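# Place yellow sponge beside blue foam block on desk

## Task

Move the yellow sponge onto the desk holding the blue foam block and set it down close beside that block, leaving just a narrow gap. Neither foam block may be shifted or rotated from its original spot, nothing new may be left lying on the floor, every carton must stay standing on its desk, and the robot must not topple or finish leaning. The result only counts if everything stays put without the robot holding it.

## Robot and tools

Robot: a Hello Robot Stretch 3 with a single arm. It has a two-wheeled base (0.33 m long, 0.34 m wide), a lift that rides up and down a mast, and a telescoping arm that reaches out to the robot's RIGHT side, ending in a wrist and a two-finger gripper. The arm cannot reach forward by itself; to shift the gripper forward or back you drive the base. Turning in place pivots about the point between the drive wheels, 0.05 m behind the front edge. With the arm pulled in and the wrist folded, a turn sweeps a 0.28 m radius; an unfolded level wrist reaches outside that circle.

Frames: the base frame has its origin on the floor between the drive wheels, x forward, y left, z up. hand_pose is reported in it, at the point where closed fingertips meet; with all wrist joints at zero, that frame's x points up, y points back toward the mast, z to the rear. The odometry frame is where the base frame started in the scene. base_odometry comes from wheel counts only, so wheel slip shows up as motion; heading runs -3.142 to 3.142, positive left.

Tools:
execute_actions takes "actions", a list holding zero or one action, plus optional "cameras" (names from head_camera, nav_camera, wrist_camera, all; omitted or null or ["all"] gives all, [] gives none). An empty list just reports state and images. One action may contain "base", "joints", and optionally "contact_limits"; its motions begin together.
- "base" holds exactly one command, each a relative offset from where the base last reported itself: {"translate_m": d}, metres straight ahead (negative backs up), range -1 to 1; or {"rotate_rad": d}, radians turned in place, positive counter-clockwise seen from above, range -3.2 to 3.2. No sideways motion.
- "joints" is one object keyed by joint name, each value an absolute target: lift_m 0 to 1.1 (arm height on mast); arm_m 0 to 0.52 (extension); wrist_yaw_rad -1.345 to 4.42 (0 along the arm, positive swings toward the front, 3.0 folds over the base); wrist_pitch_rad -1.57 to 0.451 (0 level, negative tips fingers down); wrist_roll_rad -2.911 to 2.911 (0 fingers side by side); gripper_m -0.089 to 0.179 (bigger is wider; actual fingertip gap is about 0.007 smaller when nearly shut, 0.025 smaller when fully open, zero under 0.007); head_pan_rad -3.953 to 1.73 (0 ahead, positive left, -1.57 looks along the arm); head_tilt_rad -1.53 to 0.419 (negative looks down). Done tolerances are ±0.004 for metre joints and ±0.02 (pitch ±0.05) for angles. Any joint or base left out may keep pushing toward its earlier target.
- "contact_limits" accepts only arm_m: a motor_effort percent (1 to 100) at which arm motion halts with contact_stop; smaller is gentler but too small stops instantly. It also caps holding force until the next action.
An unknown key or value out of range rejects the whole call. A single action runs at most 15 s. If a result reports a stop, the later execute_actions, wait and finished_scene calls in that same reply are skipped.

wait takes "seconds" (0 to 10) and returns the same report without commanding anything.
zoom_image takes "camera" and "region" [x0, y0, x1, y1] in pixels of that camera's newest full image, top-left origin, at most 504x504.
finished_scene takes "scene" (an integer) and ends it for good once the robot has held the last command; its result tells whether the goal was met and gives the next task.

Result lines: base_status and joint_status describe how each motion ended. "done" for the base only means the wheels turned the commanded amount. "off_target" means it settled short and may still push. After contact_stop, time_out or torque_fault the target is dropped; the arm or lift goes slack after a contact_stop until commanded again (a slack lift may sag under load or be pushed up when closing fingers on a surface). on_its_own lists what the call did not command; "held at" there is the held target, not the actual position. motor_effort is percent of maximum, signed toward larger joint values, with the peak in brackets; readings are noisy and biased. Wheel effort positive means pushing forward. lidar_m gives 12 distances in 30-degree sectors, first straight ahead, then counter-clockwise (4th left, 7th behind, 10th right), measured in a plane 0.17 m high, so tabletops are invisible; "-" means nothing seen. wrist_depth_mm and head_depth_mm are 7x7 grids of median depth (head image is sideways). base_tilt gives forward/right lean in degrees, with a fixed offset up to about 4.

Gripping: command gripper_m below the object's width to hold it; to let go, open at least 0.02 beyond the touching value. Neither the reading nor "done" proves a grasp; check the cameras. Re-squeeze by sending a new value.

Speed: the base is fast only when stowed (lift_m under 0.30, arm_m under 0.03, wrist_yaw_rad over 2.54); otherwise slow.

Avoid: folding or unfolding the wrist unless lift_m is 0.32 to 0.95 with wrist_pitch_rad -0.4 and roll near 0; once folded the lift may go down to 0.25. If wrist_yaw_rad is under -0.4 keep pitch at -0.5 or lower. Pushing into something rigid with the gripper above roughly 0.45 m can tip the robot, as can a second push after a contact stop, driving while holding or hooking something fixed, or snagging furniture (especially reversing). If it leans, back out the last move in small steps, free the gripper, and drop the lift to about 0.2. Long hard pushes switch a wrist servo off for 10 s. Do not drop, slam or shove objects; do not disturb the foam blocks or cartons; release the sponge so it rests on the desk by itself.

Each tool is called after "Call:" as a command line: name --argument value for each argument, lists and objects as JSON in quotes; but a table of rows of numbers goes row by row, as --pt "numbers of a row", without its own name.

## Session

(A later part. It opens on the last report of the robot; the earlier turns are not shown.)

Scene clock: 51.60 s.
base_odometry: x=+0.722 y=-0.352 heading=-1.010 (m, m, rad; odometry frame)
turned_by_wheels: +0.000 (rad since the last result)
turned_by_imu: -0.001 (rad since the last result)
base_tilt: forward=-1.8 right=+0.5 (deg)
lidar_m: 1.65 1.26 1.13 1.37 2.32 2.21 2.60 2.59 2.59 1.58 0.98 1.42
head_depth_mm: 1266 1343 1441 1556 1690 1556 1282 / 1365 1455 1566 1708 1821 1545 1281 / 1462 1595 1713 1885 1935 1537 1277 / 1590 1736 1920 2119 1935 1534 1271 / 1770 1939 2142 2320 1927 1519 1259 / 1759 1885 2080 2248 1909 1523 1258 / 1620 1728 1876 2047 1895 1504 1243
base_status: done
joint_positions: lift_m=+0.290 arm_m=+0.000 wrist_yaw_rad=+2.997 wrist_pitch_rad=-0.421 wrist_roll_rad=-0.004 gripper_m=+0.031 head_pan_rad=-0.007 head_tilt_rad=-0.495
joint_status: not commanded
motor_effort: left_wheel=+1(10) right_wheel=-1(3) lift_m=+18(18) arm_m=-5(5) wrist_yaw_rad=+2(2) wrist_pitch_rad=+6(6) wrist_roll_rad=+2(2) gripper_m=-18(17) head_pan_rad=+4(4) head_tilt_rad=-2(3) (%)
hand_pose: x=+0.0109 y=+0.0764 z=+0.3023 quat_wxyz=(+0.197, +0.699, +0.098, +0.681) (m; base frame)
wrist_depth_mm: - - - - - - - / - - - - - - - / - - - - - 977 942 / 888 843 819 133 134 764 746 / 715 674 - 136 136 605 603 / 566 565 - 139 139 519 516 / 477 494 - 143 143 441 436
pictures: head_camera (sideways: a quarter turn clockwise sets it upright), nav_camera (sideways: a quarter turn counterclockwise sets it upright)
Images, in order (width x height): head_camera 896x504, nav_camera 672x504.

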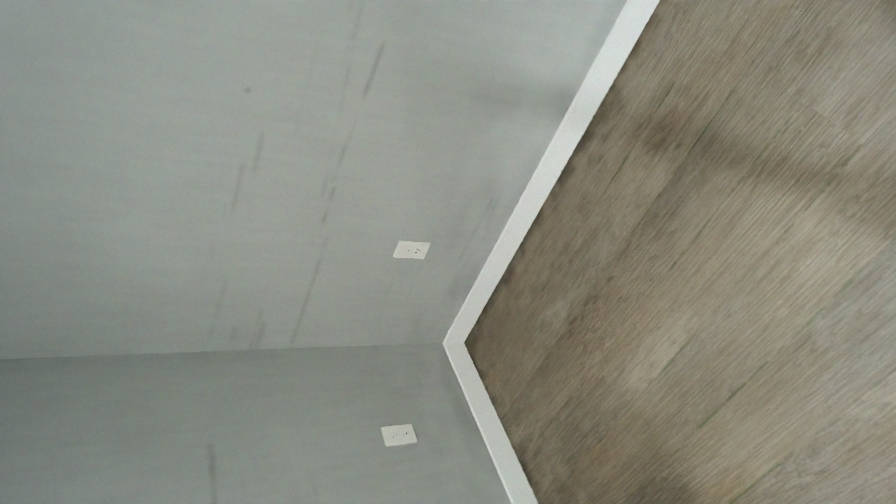

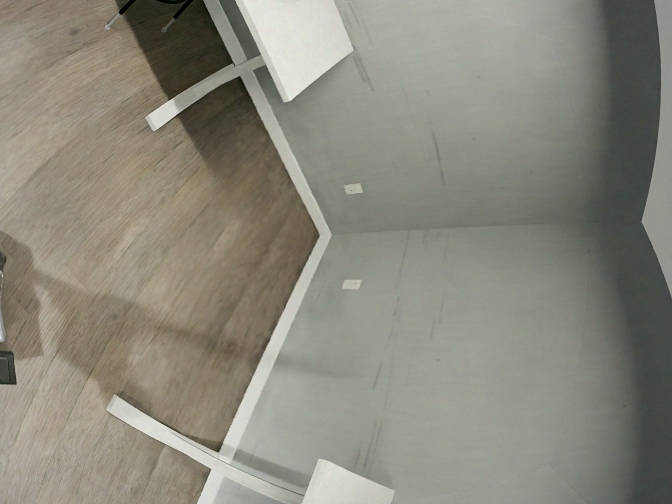

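Call:
execute_actions --actions '[]'

Scene clock: 52.57 s.
base_odometry: x=+0.722 y=-0.352 heading=-1.010 (m, m, rad; odometry frame)
turned_by_wheels: +0.000 (rad since the last result)
turned_by_imu: +0.000 (rad since the last result)
base_tilt: forward=-1.8 right=+0.4 (deg)
lidar_m: 1.65 1.26 1.13 1.37 2.32 2.21 2.60 2.58 2.59 1.59 0.98 1.42
head_depth_mm: 1269 1343 1441 1546 1685 1555 1285 / 1354 1451 1563 1727 1802 1558 1285 / 1481 1581 1717 1885 1970 1535 1263 / 1608 1743 1901 2100 1944 1536 1267 / 1769 1919 2122 2336 1903 1516 1259 / 1740 1911 2064 2240 1911 1517 1259 / 1608 1725 1880 2023 1902 1494 1253
base_status: done
joint_positions: lift_m=+0.290 arm_m=+0.000 wrist_yaw_rad=+2.997 wrist_pitch_rad=-0.421 wrist_roll_rad=-0.004 gripper_m=+0.031 head_pan_rad=-0.007 head_tilt_rad=-0.495
joint_status: not commanded
motor_effort: left_wheel=+2(10) right_wheel=-2(3) lift_m=+19(18) arm_m=-5(5) wrist_yaw_rad=+2(2) wrist_pitch_rad=+6(6) wrist_roll_rad=+2(2) gripper_m=-17(17) head_pan_rad=+4(4) head_tilt_rad=-2(3) (%)
hand_pose: x=+0.0109 y=+0.0764 z=+0.3023 quat_wxyz=(+0.197, +0.699, +0.098, +0.681) (m; base frame)
wrist_depth_mm: - - - - - - - / - - - - - - - / - - - - - 957 955 / 853 847 829 133 133 757 735 / 702 674 - 135 136 622 603 / 565 563 - 140 139 515 509 / 485 497 - 143 144 438 439
pictures: head_camera (sideways: a quarter turn clockwise sets it upright), nav_camera (sideways: a quarter turn counterclockwise sets it upright), wrist_camera
Images, in order (width x height): head_camera 896x504, nav_camera 672x504, wrist_camera 644x364.

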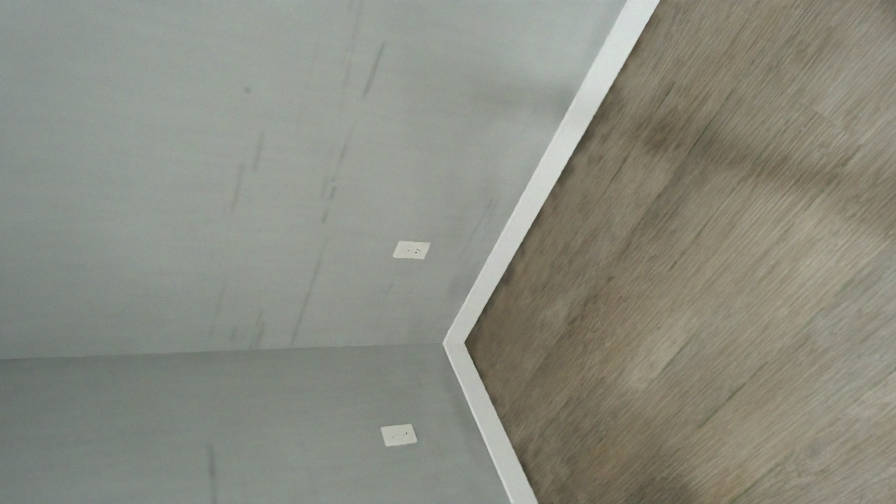

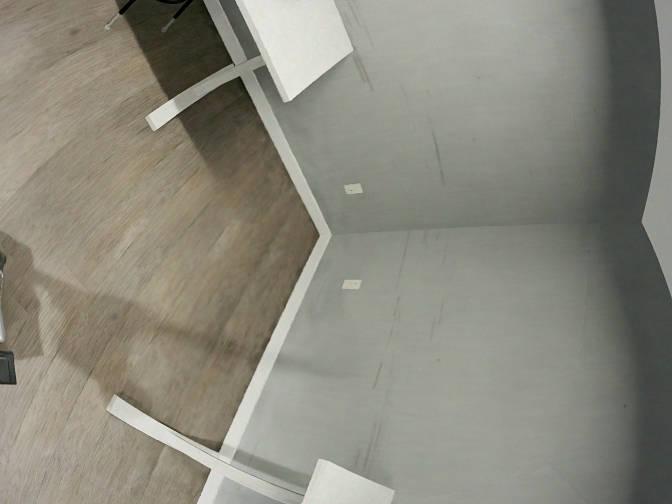

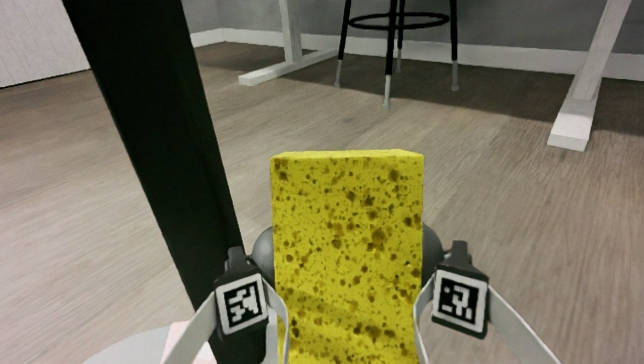

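Call:
execute_actions --actions '[{"base":{"translate_m":1.0},"joints":{"head_pan_rad":1.7,"head_tilt_rad":-0.4}}]' --cameras '["head_camera","nav_camera"]'

Scene clock: 57.83 s.
base_odometry: x=+1.254 y=-1.199 heading=-1.010 (m, m, rad; odometry frame)
turned_by_wheels: +0.000 (rad since the last result)
turned_by_imu: -0.002 (rad since the last result)
base_tilt: forward=-1.8 right=+0.6 (deg)
lidar_m: 0.84 0.99 1.00 0.84 1.23 3.00 3.45 3.35 0.78 0.83 0.72 0.72
head_depth_mm: 952 995 1052 1112 1178 1261 1294 / 1042 1095 1168 1226 1291 1416 1352 / 1153 1222 1303 1332 1073 1557 1340 / 1283 1376 1485 1401 967 1161 1269 / 1443 1577 1718 1387 963 1487 1285 / 1671 1827 1973 1291 954 810 1326 / 1985 2211 2334 1028 946 752 1332
base_status: done
joint_positions: lift_m=+0.290 arm_m=+0.000 wrist_yaw_rad=+2.997 wrist_pitch_rad=-0.421 wrist_roll_rad=-0.004 gripper_m=+0.031 head_pan_rad=+1.693 head_tilt_rad=-0.409
joint_status: all done
motor_effort: left_wheel=+2(11) right_wheel=-1(5) lift_m=+19(18) arm_m=-5(6) wrist_yaw_rad=+1(3) wrist_pitch_rad=+6(6) wrist_roll_rad=+2(2) gripper_m=-17(18) head_pan_rad=+5(55) head_tilt_rad=+4(13) (%)
hand_pose: x=+0.0109 y=+0.0764 z=+0.3023 quat_wxyz=(+0.197, +0.699, +0.098, +0.681) (m; base frame)
wrist_depth_mm: - - - - - 852 758 / - - - - - 942 799 / - - 952 - - 969 826 / 859 838 826 133 133 771 713 / 689 669 - 136 137 617 602 / 575 548 - 139 139 522 506 / 479 493 - 143 143 432 438
pictures: head_camera (sideways: a quarter turn clockwise sets it upright), nav_camera (sideways: a quarter turn counterclockwise sets it upright)
Images, in order (width x height): head_camera 896x504, nav_camera 672x504.

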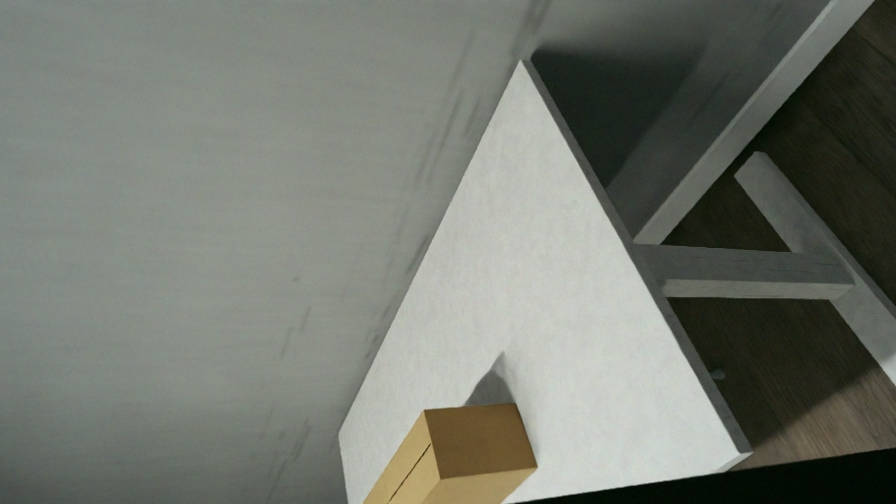

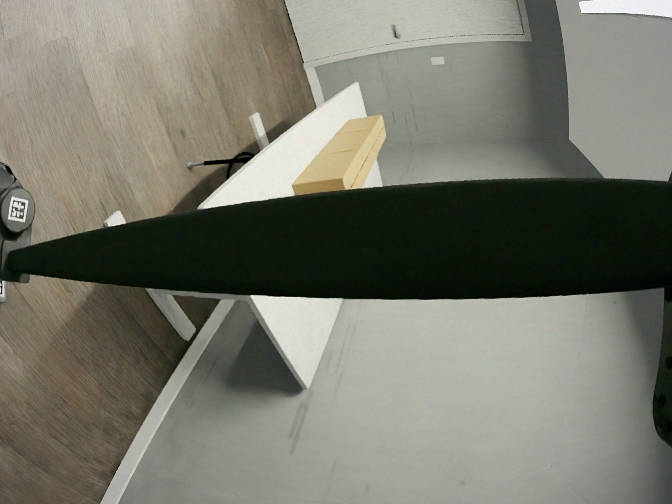

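Call:
execute_actions --actions '[{"base":{"translate_m":0.3},"joints":{"head_pan_rad":-2.2,"head_tilt_rad":-0.35}}]' --cameras '["head_camera","nav_camera"]'

Scene clock: 60.90 s.
base_odometry: x=+1.414 y=-1.453 heading=-1.010 (m, m, rad; odometry frame)
turned_by_wheels: +0.000 (rad since the last result)
turned_by_imu: -0.001 (rad since the last result)
base_tilt: forward=-1.8 right=+0.5 (deg)
lidar_m: 0.59 0.78 0.78 0.91 1.42 3.21 3.43 3.59 0.95 0.58 0.51 0.51
head_depth_mm: 3342 3519 3756 992 2363 1774 1402 / 3357 3600 1400 1052 2368 1762 1398 / 3414 3615 1579 1049 2330 1744 1357 / 3359 3551 1741 1021 1096 1215 1313 / 1955 2081 1833 1104 2189 1725 1350 / 1365 1410 1445 1091 1618 1611 1338 / 1040 1067 1101 1051 1187 1238 1261
base_status: done
joint_positions: lift_m=+0.290 arm_m=+0.000 wrist_yaw_rad=+2.997 wrist_pitch_rad=-0.421 wrist_roll_rad=-0.004 gripper_m=+0.031 head_pan_rad=-2.193 head_tilt_rad=-0.359
joint_status: all done
motor_effort: left_wheel=+2(10) right_wheel=-1(4) lift_m=+18(19) arm_m=-6(6) wrist_yaw_rad=+3(2) wrist_pitch_rad=+6(6) wrist_roll_rad=+2(2) gripper_m=-18(17) head_pan_rad=-5(55) head_tilt_rad=+4(10) (%)
hand_pose: x=+0.0109 y=+0.0764 z=+0.3023 quat_wxyz=(+0.197, +0.699, +0.098, +0.681) (m; base frame)
wrist_depth_mm: - - - 959 811 674 594 / - - - - 878 732 632 / - - - - 909 763 674 / 838 819 811 133 133 751 687 / 688 688 - 136 136 615 603 / 577 553 - 139 139 514 505 / 490 487 - 144 143 438 436
pictures: head_camera (sideways: a quarter turn clockwise sets it upright), nav_camera (sideways: a quarter turn counterclockwise sets it upright)
Images, in order (width x height): head_camera 896x504, nav_camera 672x504.

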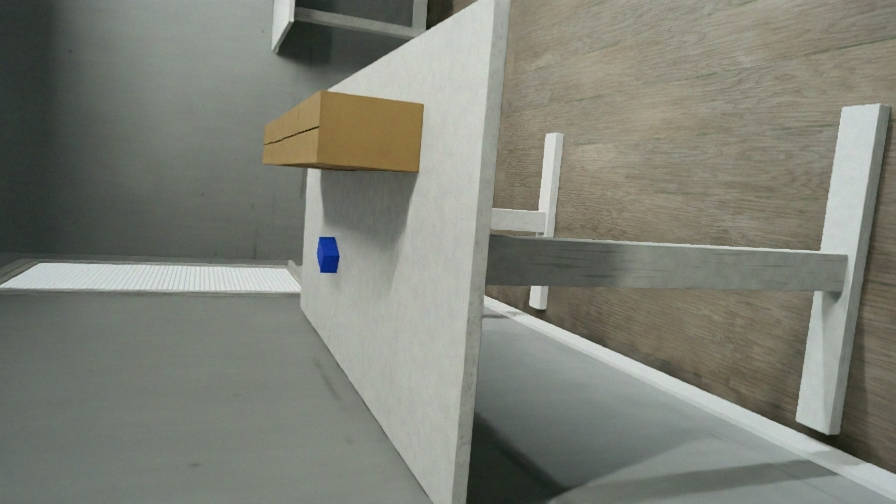

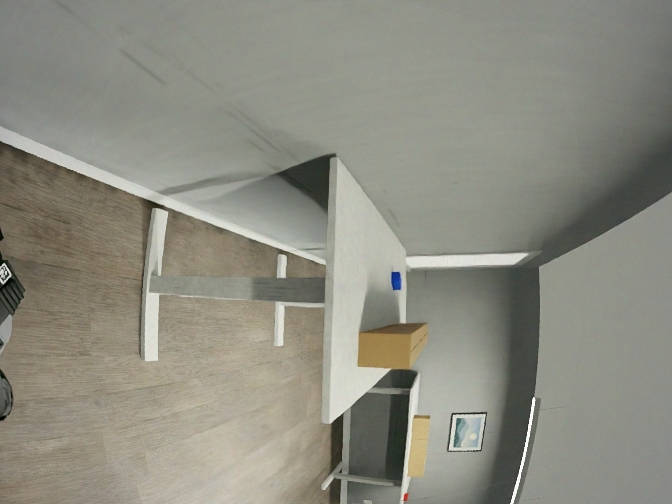

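Call:
zoom_image --camera "head_camera" --region '[240, 60, 520, 340]'

Region (240, 60, 520, 340) of head_camera's 896x504 image, scaled by 1.800, with more detail than that image has.

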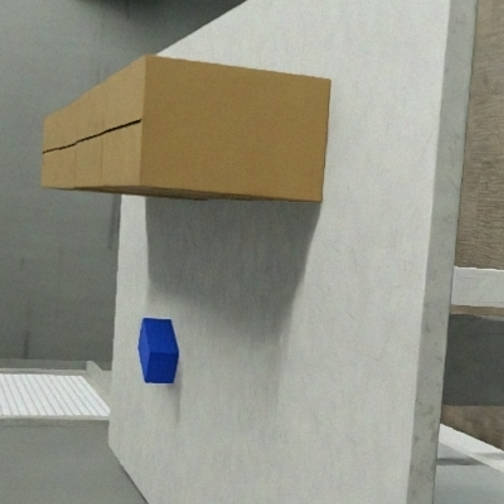

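Call:
execute_actions --actions '[{"base":{"translate_m":-0.2},"joints":{"lift_m":0.48,"head_pan_rad":-2.4,"head_tilt_rad":-0.6}}]' --cameras '[]'

Call:
execute_actions --actions '[{"base":{"translate_m":-0.47},"joints":{"lift_m":0.92,"wrist_yaw_rad":1.7}}]' --cameras '[]'

Call:
execute_actions --actions '[{"base":{"rotate_rad":0.78},"joints":{"lift_m":1.098,"wrist_pitch_rad":0.3}}]' --cameras '["head_camera","nav_camera"]'

Scene clock: 69.27 s.
base_odometry: x=+1.308 y=-1.284 heading=-1.010 (m, m, rad; odometry frame)
turned_by_wheels: +0.000 (rad since the last result)
turned_by_imu: +0.000 (rad since the last result)
base_tilt: forward=-1.8 right=+0.6 (deg)
lidar_m: 0.76 0.92 0.92 0.85 1.90 3.07 3.27 3.41 0.83 0.75 0.65 0.65
head_depth_mm: 2857 3693 3256 2297 1787 1453 1211 / 3208 3628 3191 2275 1769 1438 1218 / 3206 3541 3199 2279 1738 1433 1215 / 3246 3502 843 2250 1745 1423 1204 / 3138 878 836 2247 1746 1373 1202 / 3229 1073 822 2218 1725 1336 1200 / 2516 1344 813 929 1111 1335 1189
base_status: done
joint_positions: lift_m=+0.480 arm_m=+0.000 wrist_yaw_rad=+2.997 wrist_pitch_rad=-0.421 wrist_roll_rad=-0.004 gripper_m=+0.031 head_pan_rad=-2.393 head_tilt_rad=-0.593
joint_status: all done
motor_effort: left_wheel=+2(7) right_wheel=-2(7) lift_m=+31(31) arm_m=-6(5) wrist_yaw_rad=+3(3) wrist_pitch_rad=+5(6) wrist_roll_rad=+2(2) gripper_m=-17(18) head_pan_rad=-4(28) head_tilt_rad=-3(21) (%)
hand_pose: x=+0.0109 y=+0.0764 z=+0.4918 quat_wxyz=(+0.197, +0.699, +0.098, +0.681) (m; base frame)
wrist_depth_mm: - - - - 950 815 720 / - - - - - 852 747 / - - 990 - - 941 764 / - - - 133 134 965 834 / 999 971 - 136 136 920 851 / 826 800 - 139 139 737 730 / 704 699 - 143 143 634 632
pictures: none
No camera images: the call's "cameras" was empty. Leave "cameras" out to get every camera's image.

Scene clock: 75.27 s.
base_odometry: x=+1.057 y=-0.886 heading=-1.010 (m, m, rad; odometry frame)
turned_by_wheels: +0.000 (rad since the last result)
turned_by_imu: +0.000 (rad since the last result)
base_tilt: forward=-1.8 right=+0.4 (deg)
lidar_m: 1.14 1.26 0.89 1.10 1.81 2.76 3.18 3.05 1.78 0.71 0.98 0.98
head_depth_mm: 2887 3415 3314 2324 1763 1447 - / 2572 3407 3265 2310 1764 1477 - / 2941 3320 3230 2263 1747 1511 - / 2941 3252 3162 2248 1802 - - / 2879 3228 3143 2237 1849 - 1147 / 2898 3128 3024 2232 - - 1169 / 2852 1160 920 2026 1831 - 1148
base_status: done
joint_positions: lift_m=+0.920 arm_m=+0.000 wrist_yaw_rad=+1.704 wrist_pitch_rad=-0.421 wrist_roll_rad=-0.004 gripper_m=+0.031 head_pan_rad=-2.393 head_tilt_rad=-0.593
joint_status: all done
motor_effort: left_wheel=+2(2) right_wheel=-1(4) lift_m=+31(32) arm_m=-5(5) wrist_yaw_rad=-3(3) wrist_pitch_rad=+5(5) wrist_roll_rad=+1(2) gripper_m=-17(18) head_pan_rad=-4(4) head_tilt_rad=-3(3) (%)
hand_pose: x=+0.2008 y=-0.1158 z=+0.9318 quat_wxyz=(+0.568, +0.617, -0.343, +0.424) (m; base frame)
wrist_depth_mm: 965 - - - 989 796 652 / - - - - - 804 668 / - - - - - 834 698 / - - - 133 134 915 745 / - - - 136 136 953 769 / - - - 140 139 978 808 / - - - 142 144 - 860
pictures: none
No camera images: the call's "cameras" was empty. Leave "cameras" out to get every camera's image.

Scene clock: 77.70 s.
base_odometry: x=+1.057 y=-0.886 heading=-0.230 (m, m, rad; odometry frame)
turned_by_wheels: +0.780 (rad since the last result)
turned_by_imu: +0.775 (rad since the last result)
base_tilt: forward=-1.7 right=+0.5 (deg)
lidar_m: 1.26 0.89 1.10 2.76 2.89 3.44 3.06 1.38 0.71 0.98 1.02 1.30
head_depth_mm: - - 808 2019 1774 1448 1224 / - - 710 633 1763 1435 1207 / - - 722 602 1625 1435 1206 / - 1195 844 598 1676 1416 1175 / - 1181 835 646 1044 1276 1200 / - 1114 822 899 1519 1369 1193 / - 1039 815 1232 1384 1403 1188
base_status: done
joint_positions: lift_m=+1.097 arm_m=+0.000 wrist_yaw_rad=+1.703 wrist_pitch_rad=+0.276 wrist_roll_rad=-0.004 gripper_m=+0.031 head_pan_rad=-2.393 head_tilt_rad=-0.593
joint_status: all done
motor_effort: left_wheel=-2(6) right_wheel=+2(4) lift_m=+31(33) arm_m=-6(6) wrist_yaw_rad=-2(3) wrist_pitch_rad=+7(8) wrist_roll_rad=+2(2) gripper_m=-17(18) head_pan_rad=-4(4) head_tilt_rad=-3(3) (%)
hand_pose: x=+0.2295 y=-0.1120 z=+1.2822 quat_wxyz=(+0.390, +0.462, -0.534, +0.592) (m; base frame)
wrist_depth_mm: - - - - - - - / - - - - - - - / - - - - - - - / - - - 133 133 - - / - - - 136 136 - - / - - - 139 139 - - / - - - 142 143 - -
pictures: head_camera (sideways: a quarter turn clockwise sets it upright), nav_camera (sideways: a quarter turn counterclockwise sets it upright)
Images, in order (width x height): head_camera 896x504, nav_camera 672x504.

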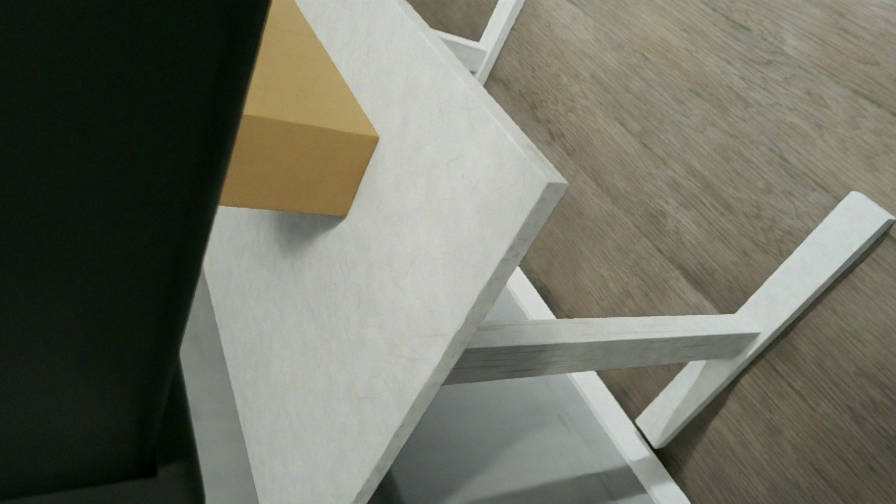

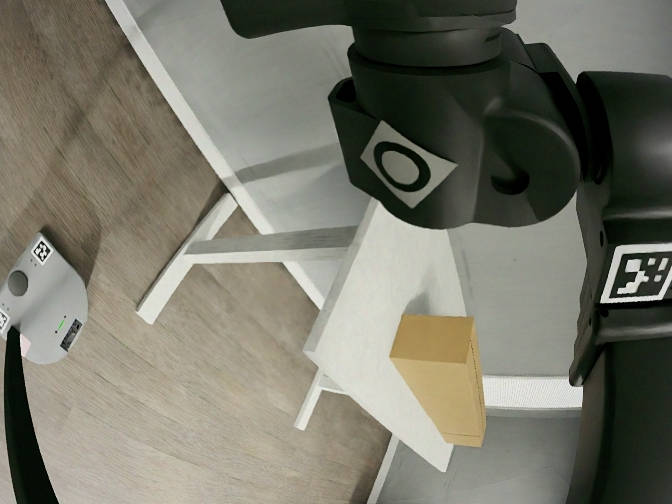

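Call:
execute_actions --actions '[{"base":{"translate_m":-0.55},"joints":{"wrist_yaw_rad":0.0,"arm_m":0.08,"head_pan_rad":-1.2,"head_tilt_rad":-0.5}}]'

Scene clock: 84.70 s.
base_odometry: x=+0.522 y=-0.761 heading=-0.230 (m, m, rad; odometry frame)
turned_by_wheels: +0.000 (rad since the last result)
turned_by_imu: +0.000 (rad since the last result)
base_tilt: forward=-1.8 right=+0.5 (deg)
lidar_m: 1.44 1.41 2.12 2.76 2.60 2.98 2.51 1.26 1.00 0.54 1.01 1.39
head_depth_mm: 757 823 903 676 522 400 342 / 786 854 927 706 518 410 340 / 812 882 953 698 515 409 339 / 839 914 1010 731 510 406 337 / 865 952 1054 1181 508 404 336 / 896 988 1100 1248 1392 402 351 / 933 1028 1152 1308 1501 1492 1156
base_status: done
joint_positions: lift_m=+1.097 arm_m=+0.080 wrist_yaw_rad=+0.003 wrist_pitch_rad=+0.276 wrist_roll_rad=-0.004 gripper_m=+0.031 head_pan_rad=-1.207 head_tilt_rad=-0.507
joint_status: all done
motor_effort: left_wheel=-2(6) right_wheel=+2(2) lift_m=+31(31) arm_m=+6(7) wrist_yaw_rad=-2(4) wrist_pitch_rad=+7(7) wrist_roll_rad=+2(2) gripper_m=-17(18) head_pan_rad=+4(55) head_tilt_rad=+3(14) (%)
hand_pose: x=-0.0206 y=-0.4777 z=+1.2822 quat_wxyz=(+0.702, -0.096, -0.699, +0.098) (m; base frame)
wrist_depth_mm: 741 737 744 725 709 701 704 / 734 727 707 711 693 680 684 / 728 704 697 686 674 687 639 / 717 702 678 133 133 651 648 / 698 687 685 136 136 646 637 / 677 678 668 139 139 626 618 / 675 656 654 143 144 619 615
pictures: head_camera (sideways: a quarter turn clockwise sets it upright), nav_camera (sideways: a quarter turn counterclockwise sets it upright), wrist_camera
Images, in order (width x height): head_camera 896x504, nav_camera 672x504, wrist_camera 644x364.

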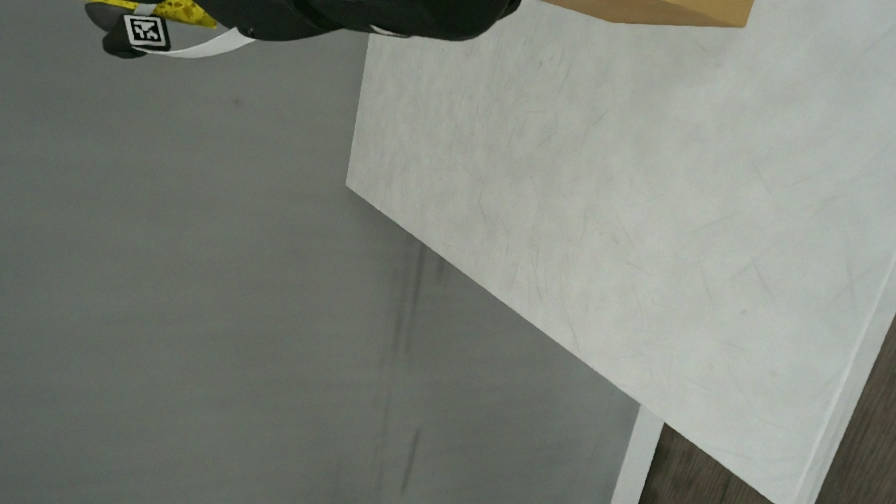

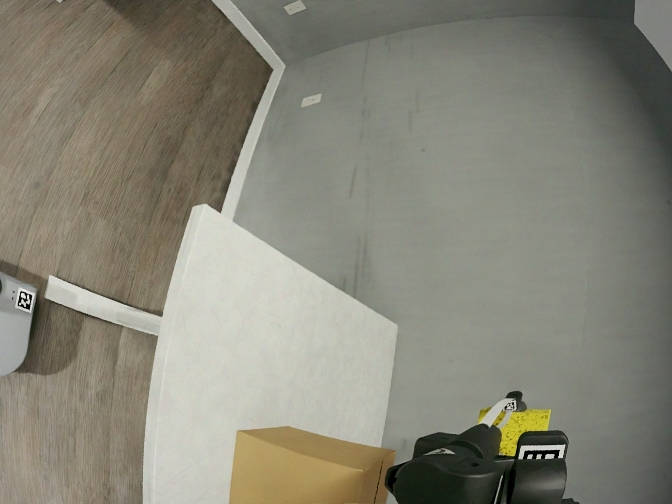

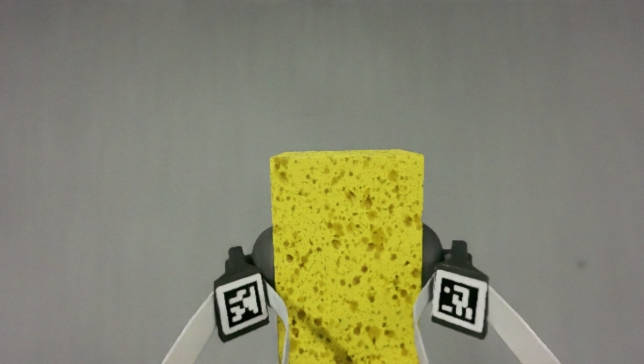

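Call:
execute_actions --actions '[{"base":{"translate_m":-0.55},"joints":{"arm_m":0.47,"head_pan_rad":-1.75,"head_tilt_rad":-0.4},"contact_limits":{"arm_m":20}}]'

Scene clock: 92.43 s.
base_odometry: x=-0.014 y=-0.635 heading=-0.230 (m, m, rad; odometry frame)
turned_by_wheels: +0.000 (rad since the last result)
turned_by_imu: +0.001 (rad since the last result)
base_tilt: forward=-1.9 right=+0.4 (deg)
lidar_m: 1.95 2.16 2.86 2.49 2.84 2.46 1.97 0.79 0.99 0.96 0.83 0.79
head_depth_mm: 856 - 1038 427 365 411 367 / 833 - 1011 423 353 399 365 / 820 - 985 420 343 385 364 / 808 901 953 414 334 373 362 / 793 - 937 411 327 361 360 / 775 - 924 407 318 350 359 / 763 821 888 820 308 337 357
base_status: done
joint_positions: lift_m=+1.097 arm_m=+0.470 wrist_yaw_rad=+0.002 wrist_pitch_rad=+0.276 wrist_roll_rad=-0.004 gripper_m=+0.031 head_pan_rad=-1.743 head_tilt_rad=-0.409
joint_status: all done
motor_effort: left_wheel=-2(6) right_wheel=+2(4) lift_m=+30(30) arm_m=+7(7) wrist_yaw_rad=-2(3) wrist_pitch_rad=+6(7) wrist_roll_rad=+2(2) gripper_m=-17(17) head_pan_rad=-5(46) head_tilt_rad=+4(14) (%)
contact_limits: arm_m 20 (drawing in: default 32, maximum 53; extending or still: default 45, maximum 74)
hand_pose: x=-0.0208 y=-0.8677 z=+1.2822 quat_wxyz=(+0.702, -0.096, -0.699, +0.098) (m; base frame)
wrist_depth_mm: 301 293 289 283 283 276 272 / 292 288 285 278 274 272 269 / 287 283 278 276 270 266 262 / 279 281 272 133 133 262 256 / 273 272 268 137 137 255 251 / 271 265 265 139 139 251 249 / 264 262 257 143 144 248 244
pictures: head_camera (sideways: a quarter turn clockwise sets it upright), nav_camera (sideways: a quarter turn counterclockwise sets it upright), wrist_camera
Images, in order (width x height): head_camera 896x504, nav_camera 672x504, wrist_camera 644x364.

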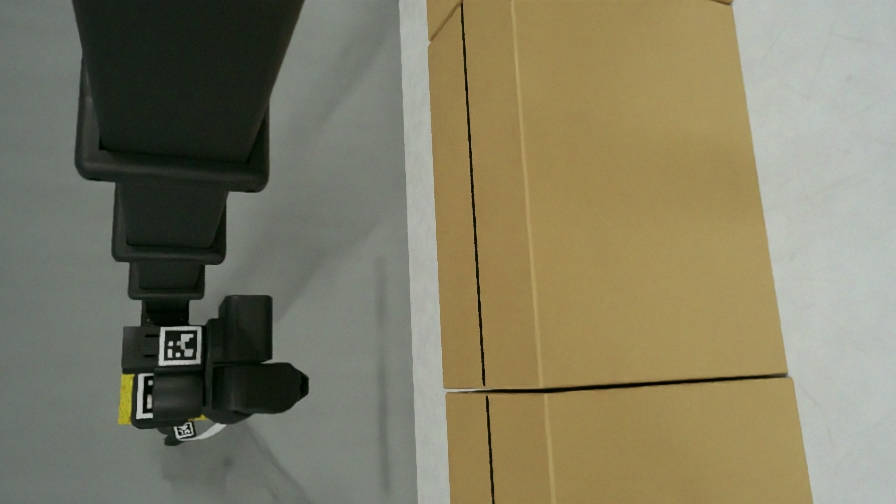

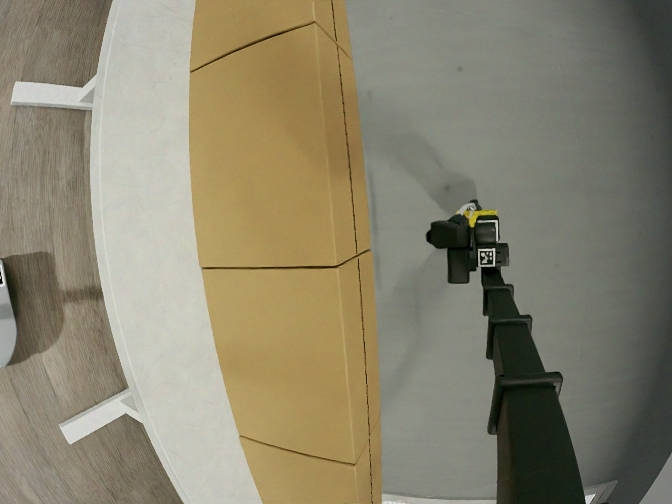

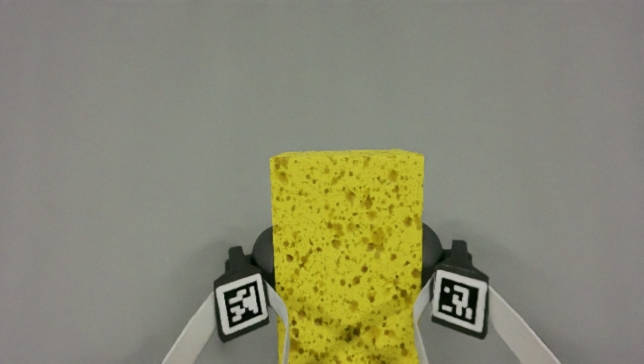

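Call:
execute_actions --actions '[{"joints":{"wrist_pitch_rad":-1.0,"wrist_roll_rad":1.57,"arm_m":0.5}}]' --cameras '["wrist_camera","head_camera"]'

Scene clock: 94.27 s.
base_odometry: x=-0.014 y=-0.635 heading=-0.230 (m, m, rad; odometry frame)
turned_by_wheels: +0.000 (rad since the last result)
turned_by_imu: +0.000 (rad since the last result)
base_tilt: forward=-1.7 right=+0.5 (deg)
lidar_m: 1.95 2.16 2.86 2.50 2.84 2.47 1.97 0.79 1.00 0.96 0.82 0.79
head_depth_mm: 854 - 1048 427 365 412 367 / 831 - 1010 423 353 398 365 / 819 - 981 419 343 386 364 / 806 901 950 414 333 373 362 / 795 - 948 411 327 362 361 / 778 825 - 404 318 351 359 / 766 817 884 820 308 337 357
base_status: not commanded
joint_positions: lift_m=+1.097 arm_m=+0.500 wrist_yaw_rad=+0.002 wrist_pitch_rad=-1.003 wrist_roll_rad=+1.566 gripper_m=+0.031 head_pan_rad=-1.743 head_tilt_rad=-0.409
joint_status: all done
motor_effort: left_wheel=-2(2) right_wheel=+2(2) lift_m=+31(30) arm_m=+7(6) wrist_yaw_rad=-2(2) wrist_pitch_rad=+1(6) wrist_roll_rad=+2(3) gripper_m=-18(17) head_pan_rad=-4(5) head_tilt_rad=+4(4) (%)
hand_pose: x=-0.0213 y=-0.7617 z=+1.0064 quat_wxyz=(+0.003, +0.002, -0.877, -0.481) (m; base frame)
wrist_depth_mm: 231 275 265 217 182 160 141 / 232 279 273 223 188 162 143 / 233 278 283 228 189 166 146 / 236 282 290 133 133 168 148 / 237 283 312 136 136 171 150 / 239 286 338 139 139 171 153 / 239 286 318 143 144 182 156
pictures: head_camera (sideways: a quarter turn clockwise sets it upright), wrist_camera
Images, in order (width x height): head_camera 896x504, wrist_camera 644x364.

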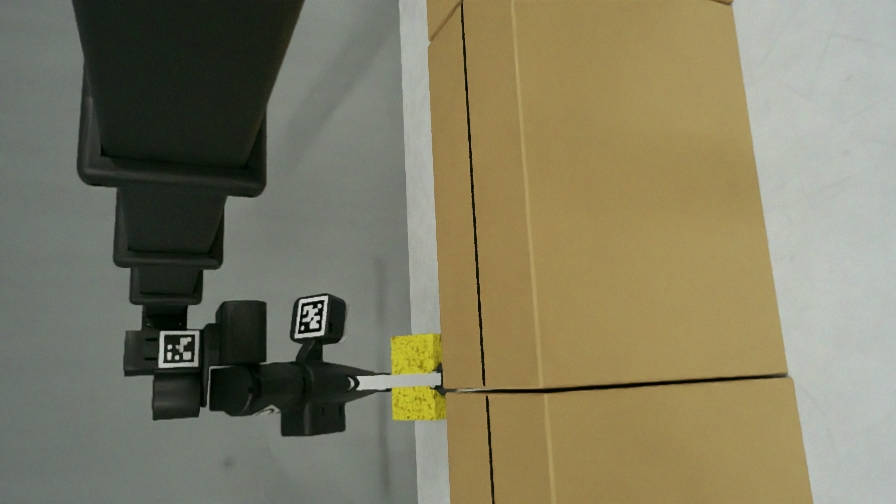

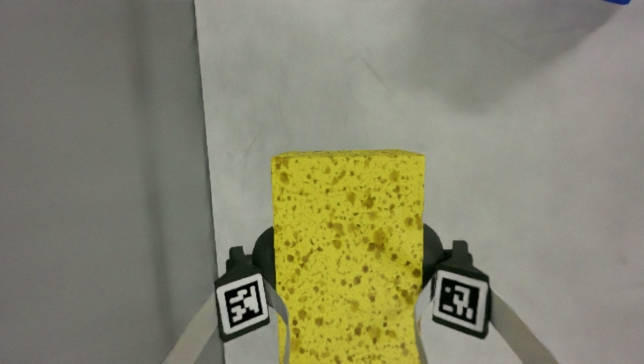

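Call:
execute_actions --actions '[{"joints":{"wrist_pitch_rad":-1.35,"lift_m":1.1}}]' --cameras '["wrist_camera"]'

Scene clock: 95.87 s.
base_odometry: x=-0.014 y=-0.635 heading=-0.230 (m, m, rad; odometry frame)
turned_by_wheels: +0.000 (rad since the last result)
turned_by_imu: +0.000 (rad since the last result)
base_tilt: forward=-1.9 right=+0.5 (deg)
lidar_m: 1.95 2.17 2.87 2.49 2.84 2.46 1.97 0.79 0.99 0.96 0.82 0.79
head_depth_mm: 853 - 1044 427 364 411 368 / 832 - 1001 424 354 399 365 / 814 - 985 420 343 385 363 / 805 903 949 414 333 373 361 / 796 - 928 411 327 361 361 / 778 822 - 404 318 351 359 / 762 816 885 821 308 337 356
base_status: not commanded
joint_positions: lift_m=+1.097 arm_m=+0.500 wrist_yaw_rad=+0.002 wrist_pitch_rad=-1.346 wrist_roll_rad=+1.566 gripper_m=+0.031 head_pan_rad=-1.743 head_tilt_rad=-0.409
joint_status: all done
joint sent to its limit — the command would take lift_m past its upper limit, so that joint was sent only as far as its limit.
motor_effort: left_wheel=-2(1) right_wheel=+1(2) lift_m=+31(30) arm_m=+6(6) wrist_yaw_rad=-2(2) wrist_pitch_rad=-2(2) wrist_roll_rad=+2(2) gripper_m=-19(17) head_pan_rad=-5(4) head_tilt_rad=+4(3) (%)
hand_pose: x=-0.0215 y=-0.6780 z=+0.9803 quat_wxyz=(+0.003, +0.002, -0.782, -0.624) (m; base frame)
wrist_depth_mm: 224 210 193 180 165 158 148 / 230 214 197 183 171 161 151 / 239 220 203 188 175 164 155 / 246 228 210 133 133 168 157 / 255 235 215 136 136 171 161 / 262 242 226 139 139 173 164 / 273 249 227 143 143 181 167
pictures: wrist_camera
Images, in order (width x height): wrist_camera 644x364.

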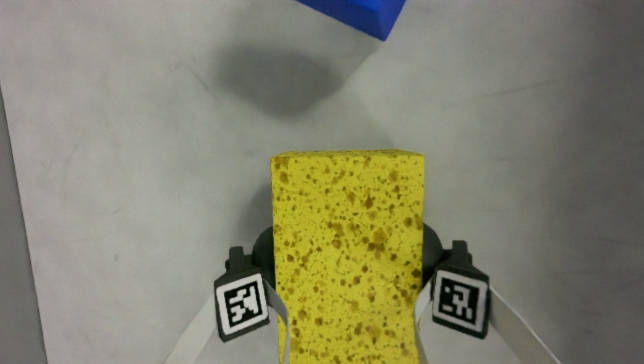

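Call:
execute_actions --actions '[{"joints":{"wrist_pitch_rad":-1.57}}]' --cameras '["wrist_camera"]'

Scene clock: 97.13 s.
base_odometry: x=-0.014 y=-0.635 heading=-0.230 (m, m, rad; odometry frame)
turned_by_wheels: +0.000 (rad since the last result)
turned_by_imu: +0.000 (rad since the last result)
base_tilt: forward=-1.8 right=+0.7 (deg)
lidar_m: 1.95 2.17 2.86 2.50 2.84 2.47 1.98 0.79 0.99 0.96 0.82 0.79
head_depth_mm: 850 - 1044 427 364 411 367 / 837 - 1009 424 353 398 365 / 823 - 984 419 343 385 363 / 810 898 950 414 333 373 363 / 793 - 920 410 327 361 360 / 779 822 - 405 318 350 359 / 765 817 887 819 309 338 358
base_status: not commanded
joint_positions: lift_m=+1.097 arm_m=+0.500 wrist_yaw_rad=+0.002 wrist_pitch_rad=-1.558 wrist_roll_rad=+1.566 gripper_m=+0.031 head_pan_rad=-1.743 head_tilt_rad=-0.409
joint_status: all done
joint sent to its limit — the command would take wrist_pitch_rad past its lower limit, so that joint was sent only as far as its limit.
motor_effort: left_wheel=-2(2) right_wheel=+1(2) lift_m=+30(30) arm_m=+6(7) wrist_yaw_rad=-1(1) wrist_pitch_rad=-3(2) wrist_roll_rad=+2(2) gripper_m=-17(17) head_pan_rad=-4(5) head_tilt_rad=+4(4) (%)
hand_pose: x=-0.0216 y=-0.6234 z=+0.9790 quat_wxyz=(+0.003, +0.002, -0.711, -0.703) (m; base frame)
wrist_depth_mm: 182 181 165 176 174 172 170 / 187 185 182 180 179 176 172 / 191 189 187 183 181 179 176 / 195 194 191 132 134 183 181 / 201 198 196 136 135 187 185 / 206 204 201 139 138 192 190 / 212 209 206 143 143 198 195
pictures: wrist_camera
Images, in order (width x height): wrist_camera 644x364.

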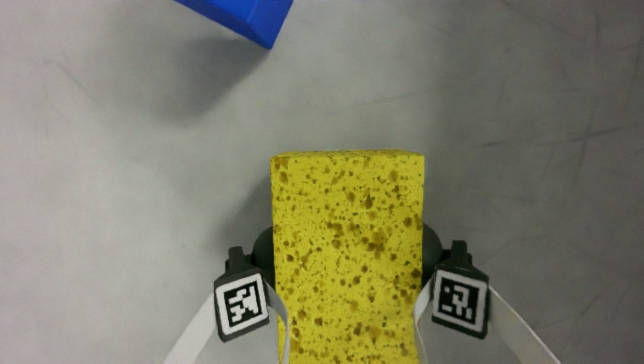

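Call:
execute_actions --actions '[{"joints":{"wrist_roll_rad":0.47,"arm_m":0.472}}]' --cameras '[]'

Call:
execute_actions --actions '[{"base":{"translate_m":-0.07}}]' --cameras '["wrist_camera"]'

Scene clock: 100.07 s.
base_odometry: x=-0.014 y=-0.635 heading=-0.230 (m, m, rad; odometry frame)
turned_by_wheels: +0.000 (rad since the last result)
turned_by_imu: +0.000 (rad since the last result)
base_tilt: forward=-1.8 right=+0.5 (deg)
lidar_m: 1.95 2.17 2.85 2.49 2.85 2.46 1.97 0.79 1.00 0.96 0.82 0.79
head_depth_mm: 847 - 1044 428 365 411 367 / 834 - 1017 424 354 398 365 / 819 - 983 418 343 386 364 / 808 900 950 413 334 373 362 / 794 - 930 409 327 361 361 / 778 827 - 382 318 351 359 / 762 822 887 821 309 337 357
base_status: not commanded
joint_positions: lift_m=+1.097 arm_m=+0.472 wrist_yaw_rad=+0.002 wrist_pitch_rad=-1.561 wrist_roll_rad=+0.476 gripper_m=+0.031 head_pan_rad=-1.743 head_tilt_rad=-0.409
joint_status: all done
motor_effort: left_wheel=-2(1) right_wheel=+2(2) lift_m=+31(30) arm_m=-6(7) wrist_yaw_rad=-1(1) wrist_pitch_rad=-3(3) wrist_roll_rad=-3(1) gripper_m=-17(17) head_pan_rad=-4(4) head_tilt_rad=+4(4) (%)
hand_pose: x=-0.0217 y=-0.5957 z=+0.9791 quat_wxyz=(+0.371, +0.367, -0.606, -0.601) (m; base frame)
wrist_depth_mm: 183 180 179 177 175 156 147 / 187 185 183 180 179 176 173 / 191 188 187 184 181 180 178 / 196 192 191 133 133 184 182 / 200 199 195 135 136 189 186 / 205 203 201 139 139 192 191 / 211 209 205 143 144 198 195
pictures: none
No camera images: the call's "cameras" was empty. Leave "cameras" out to get every camera's image.

Scene clock: 101.73 s.
base_odometry: x=-0.082 y=-0.619 heading=-0.230 (m, m, rad; odometry frame)
turned_by_wheels: +0.000 (rad since the last result)
turned_by_imu: +0.000 (rad since the last result)
base_tilt: forward=-1.6 right=+0.6 (deg)
lidar_m: 2.03 2.18 2.87 2.49 2.77 2.40 1.90 0.74 0.76 0.96 1.00 0.85
head_depth_mm: 847 - 1046 427 361 406 367 / 834 - 1005 423 351 395 364 / 820 - 979 419 340 383 364 / 805 900 951 414 331 370 361 / 793 - 929 409 326 359 360 / 777 828 - 383 318 348 358 / 762 819 884 818 310 339 358
base_status: done
joint_positions: lift_m=+1.097 arm_m=+0.472 wrist_yaw_rad=+0.002 wrist_pitch_rad=-1.561 wrist_roll_rad=+0.476 gripper_m=+0.031 head_pan_rad=-1.743 head_tilt_rad=-0.409
joint_status: not commanded
motor_effort: left_wheel=-2(5) right_wheel=+1(3) lift_m=+30(31) arm_m=-5(6) wrist_yaw_rad=-2(2) wrist_pitch_rad=-2(2) wrist_roll_rad=-3(3) gripper_m=-17(18) head_pan_rad=-4(4) head_tilt_rad=+4(4) (%)
hand_pose: x=-0.0217 y=-0.5957 z=+0.9791 quat_wxyz=(+0.371, +0.367, -0.606, -0.601) (m; base frame)
wrist_depth_mm: 182 181 178 176 132 130 169 / 187 185 183 180 135 133 173 / 190 189 188 184 182 180 177 / 196 194 191 133 134 184 181 / 201 198 195 136 136 189 186 / 205 203 201 139 139 192 189 / 211 207 208 143 143 198 195
pictures: wrist_camera
Images, in order (width x height): wrist_camera 644x364.

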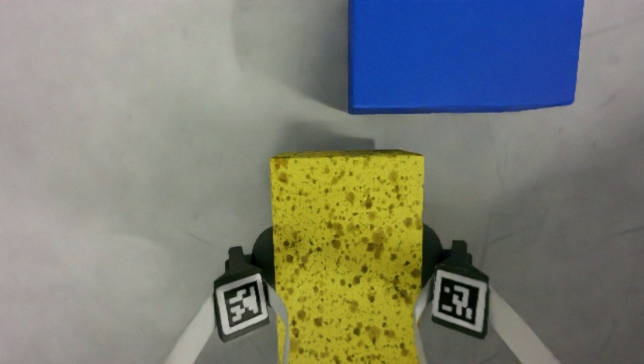

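Call:
execute_actions --actions '[{"base":{"translate_m":-0.04},"joints":{"arm_m":0.461}}]' --cameras '["wrist_camera"]'

Scene clock: 103.60 s.
base_odometry: x=-0.121 y=-0.610 heading=-0.230 (m, m, rad; odometry frame)
turned_by_wheels: +0.000 (rad since the last result)
turned_by_imu: +0.000 (rad since the last result)
base_tilt: forward=-1.8 right=+0.5 (deg)
lidar_m: 2.06 2.43 2.84 2.49 2.65 2.35 1.86 0.71 0.71 0.96 1.00 0.88
head_depth_mm: 850 - 1042 427 357 405 367 / 829 - 1004 423 347 391 365 / 818 - 976 420 339 381 363 / 806 901 949 415 331 369 361 / 794 - 937 409 325 358 361 / 777 822 - 383 316 347 359 / 763 818 883 817 308 337 357
base_status: done
joint_positions: lift_m=+1.097 arm_m=+0.461 wrist_yaw_rad=+0.002 wrist_pitch_rad=-1.561 wrist_roll_rad=+0.476 gripper_m=+0.031 head_pan_rad=-1.743 head_tilt_rad=-0.409
joint_status: all done
motor_effort: left_wheel=-2(4) right_wheel=+2(3) lift_m=+31(30) arm_m=-6(6) wrist_yaw_rad=-2(2) wrist_pitch_rad=-2(2) wrist_roll_rad=-3(3) gripper_m=-18(17) head_pan_rad=-5(5) head_tilt_rad=+3(3) (%)
hand_pose: x=-0.0217 y=-0.5846 z=+0.9791 quat_wxyz=(+0.371, +0.367, -0.606, -0.601) (m; base frame)
wrist_depth_mm: 183 180 177 133 132 172 171 / 186 184 182 137 135 175 174 / 191 189 186 140 138 180 178 / 196 192 191 133 133 185 182 / 201 199 195 135 136 187 186 / 205 203 200 139 139 192 191 / 209 208 206 143 144 199 196
pictures: wrist_camera
Images, in order (width x height): wrist_camera 644x364.

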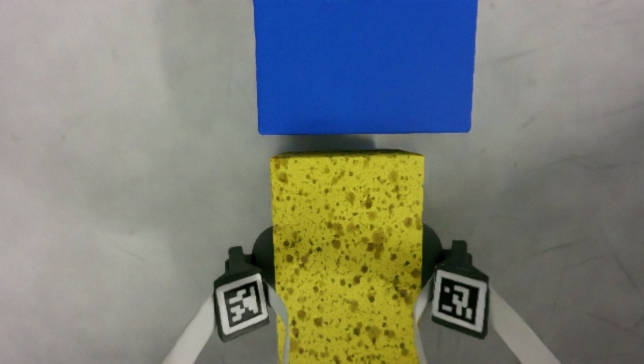

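Call:
execute_actions --actions '[{"joints":{"lift_m":1.088}}]' --cameras '["wrist_camera"]'

Scene clock: 104.67 s.
base_odometry: x=-0.121 y=-0.610 heading=-0.230 (m, m, rad; odometry frame)
turned_by_wheels: +0.000 (rad since the last result)
turned_by_imu: +0.000 (rad since the last result)
base_tilt: forward=-1.9 right=+0.6 (deg)
lidar_m: 2.06 2.43 2.85 2.49 2.64 2.36 1.87 0.71 0.71 0.96 1.00 0.88
head_depth_mm: 861 - 1068 428 358 405 368 / 842 - 1021 423 347 391 365 / 828 - 984 419 339 380 364 / 808 897 953 414 331 369 362 / 794 - 937 409 325 357 360 / 780 815 - 382 316 347 359 / 759 817 890 820 308 337 357
base_status: not commanded
joint_positions: lift_m=+1.088 arm_m=+0.461 wrist_yaw_rad=+0.002 wrist_pitch_rad=-1.561 wrist_roll_rad=+0.476 gripper_m=+0.031 head_pan_rad=-1.743 head_tilt_rad=-0.409
joint_status: all done
motor_effort: left_wheel=-1(2) right_wheel=+3(2) lift_m=+18(26) arm_m=-5(6) wrist_yaw_rad=-1(2) wrist_pitch_rad=-3(2) wrist_roll_rad=-3(3) gripper_m=-18(17) head_pan_rad=-4(5) head_tilt_rad=+4(3) (%)
hand_pose: x=-0.0217 y=-0.5845 z=+0.9705 quat_wxyz=(+0.371, +0.367, -0.606, -0.601) (m; base frame)
wrist_depth_mm: 174 172 169 125 124 164 163 / 178 176 174 128 127 167 165 / 182 180 178 130 130 171 170 / 187 185 183 133 133 176 174 / 190 189 185 136 136 179 177 / 197 194 193 139 138 183 181 / 201 200 195 143 144 188 186
pictures: wrist_camera
Images, in order (width x height): wrist_camera 644x364.

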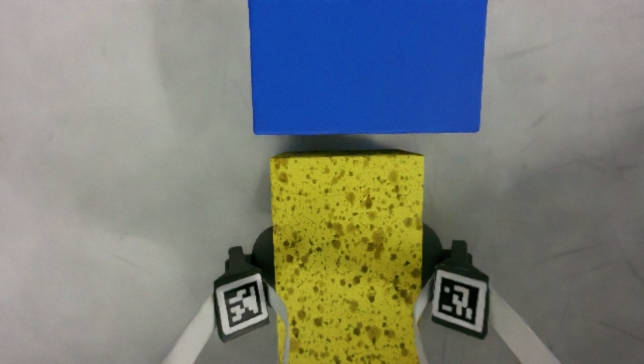

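Call:
execute_actions --actions '[{"joints":{"gripper_m":0.12}}]' --cameras '[]'

Call:
execute_actions --actions '[{"joints":{"lift_m":1.097}}]' --cameras '["wrist_camera"]'

Scene clock: 106.73 s.
base_odometry: x=-0.121 y=-0.610 heading=-0.230 (m, m, rad; odometry frame)
turned_by_wheels: +0.000 (rad since the last result)
turned_by_imu: +0.000 (rad since the last result)
base_tilt: forward=-1.8 right=+0.7 (deg)
lidar_m: 2.06 2.44 2.85 2.49 2.64 2.35 1.87 0.71 0.71 0.96 1.00 0.88
head_depth_mm: 864 - 1060 428 358 404 367 / 840 - 1011 423 347 390 365 / 827 - 981 419 339 381 364 / 810 896 952 414 330 369 362 / 794 - 934 397 325 358 360 / 776 819 - 383 316 347 359 / 762 818 888 820 308 337 356
base_status: not commanded
joint_positions: lift_m=+1.088 arm_m=+0.461 wrist_yaw_rad=+0.002 wrist_pitch_rad=-1.561 wrist_roll_rad=+0.475 gripper_m=+0.120 head_pan_rad=-1.743 head_tilt_rad=-0.409
joint_status: all done
motor_effort: left_wheel=-2(2) right_wheel=+2(2) lift_m=+18(18) arm_m=-6(6) wrist_yaw_rad=-2(3) wrist_pitch_rad=-2(2) wrist_roll_rad=-3(3) gripper_m=+0(98) head_pan_rad=-5(4) head_tilt_rad=+3(4) (%)
hand_pose: x=-0.0217 y=-0.5845 z=+0.9705 quat_wxyz=(+0.371, +0.367, -0.606, -0.601) (m; base frame)
wrist_depth_mm: 174 173 168 125 124 164 163 / 179 176 173 128 126 167 166 / 182 180 179 131 129 172 170 / 185 184 182 134 134 176 173 / 190 189 187 137 138 179 178 / 196 193 192 140 140 - 182 / 200 199 197 144 144 189 184
pictures: none
No camera images: the call's "cameras" was empty. Leave "cameras" out to get every camera's image.

Scene clock: 107.43 s.
base_odometry: x=-0.121 y=-0.610 heading=-0.230 (m, m, rad; odometry frame)
turned_by_wheels: +0.000 (rad since the last result)
turned_by_imu: +0.000 (rad since the last result)
base_tilt: forward=-1.7 right=+0.5 (deg)
lidar_m: 2.06 2.43 2.85 2.48 2.65 2.36 1.87 0.71 0.71 0.96 1.00 0.88
head_depth_mm: 849 - 1048 427 357 405 367 / 829 - 1008 422 347 392 365 / 817 - 981 418 339 380 363 / 807 901 952 414 331 369 362 / 794 - 934 408 325 357 360 / 777 817 - 395 317 347 359 / 763 822 886 820 308 337 357
base_status: not commanded
joint_positions: lift_m=+1.097 arm_m=+0.461 wrist_yaw_rad=+0.002 wrist_pitch_rad=-1.561 wrist_roll_rad=+0.475 gripper_m=+0.120 head_pan_rad=-1.743 head_tilt_rad=-0.409
joint_status: all done
motor_effort: left_wheel=-2(2) right_wheel=+1(1) lift_m=+30(32) arm_m=-6(5) wrist_yaw_rad=-1(2) wrist_pitch_rad=-2(2) wrist_roll_rad=-3(3) gripper_m=+0(0) head_pan_rad=-4(4) head_tilt_rad=+4(4) (%)
hand_pose: x=-0.0217 y=-0.5845 z=+0.9790 quat_wxyz=(+0.371, +0.367, -0.606, -0.601) (m; base frame)
wrist_depth_mm: 182 180 178 133 132 172 170 / 187 185 183 136 134 174 173 / 190 188 186 140 137 180 178 / 195 193 191 142 142 185 182 / 201 198 195 146 146 188 186 / 206 202 200 149 150 - 190 / 210 210 206 154 153 198 193
pictures: wrist_camera
Images, in order (width x height): wrist_camera 644x364.

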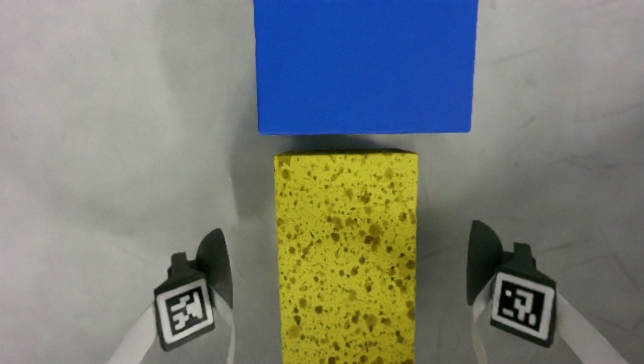

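The sponge is on the desk about 9 mm from the block, and the gripper isn't touching anything.

Call:
finished_scene --scene 2

The scene is finished: the task was done.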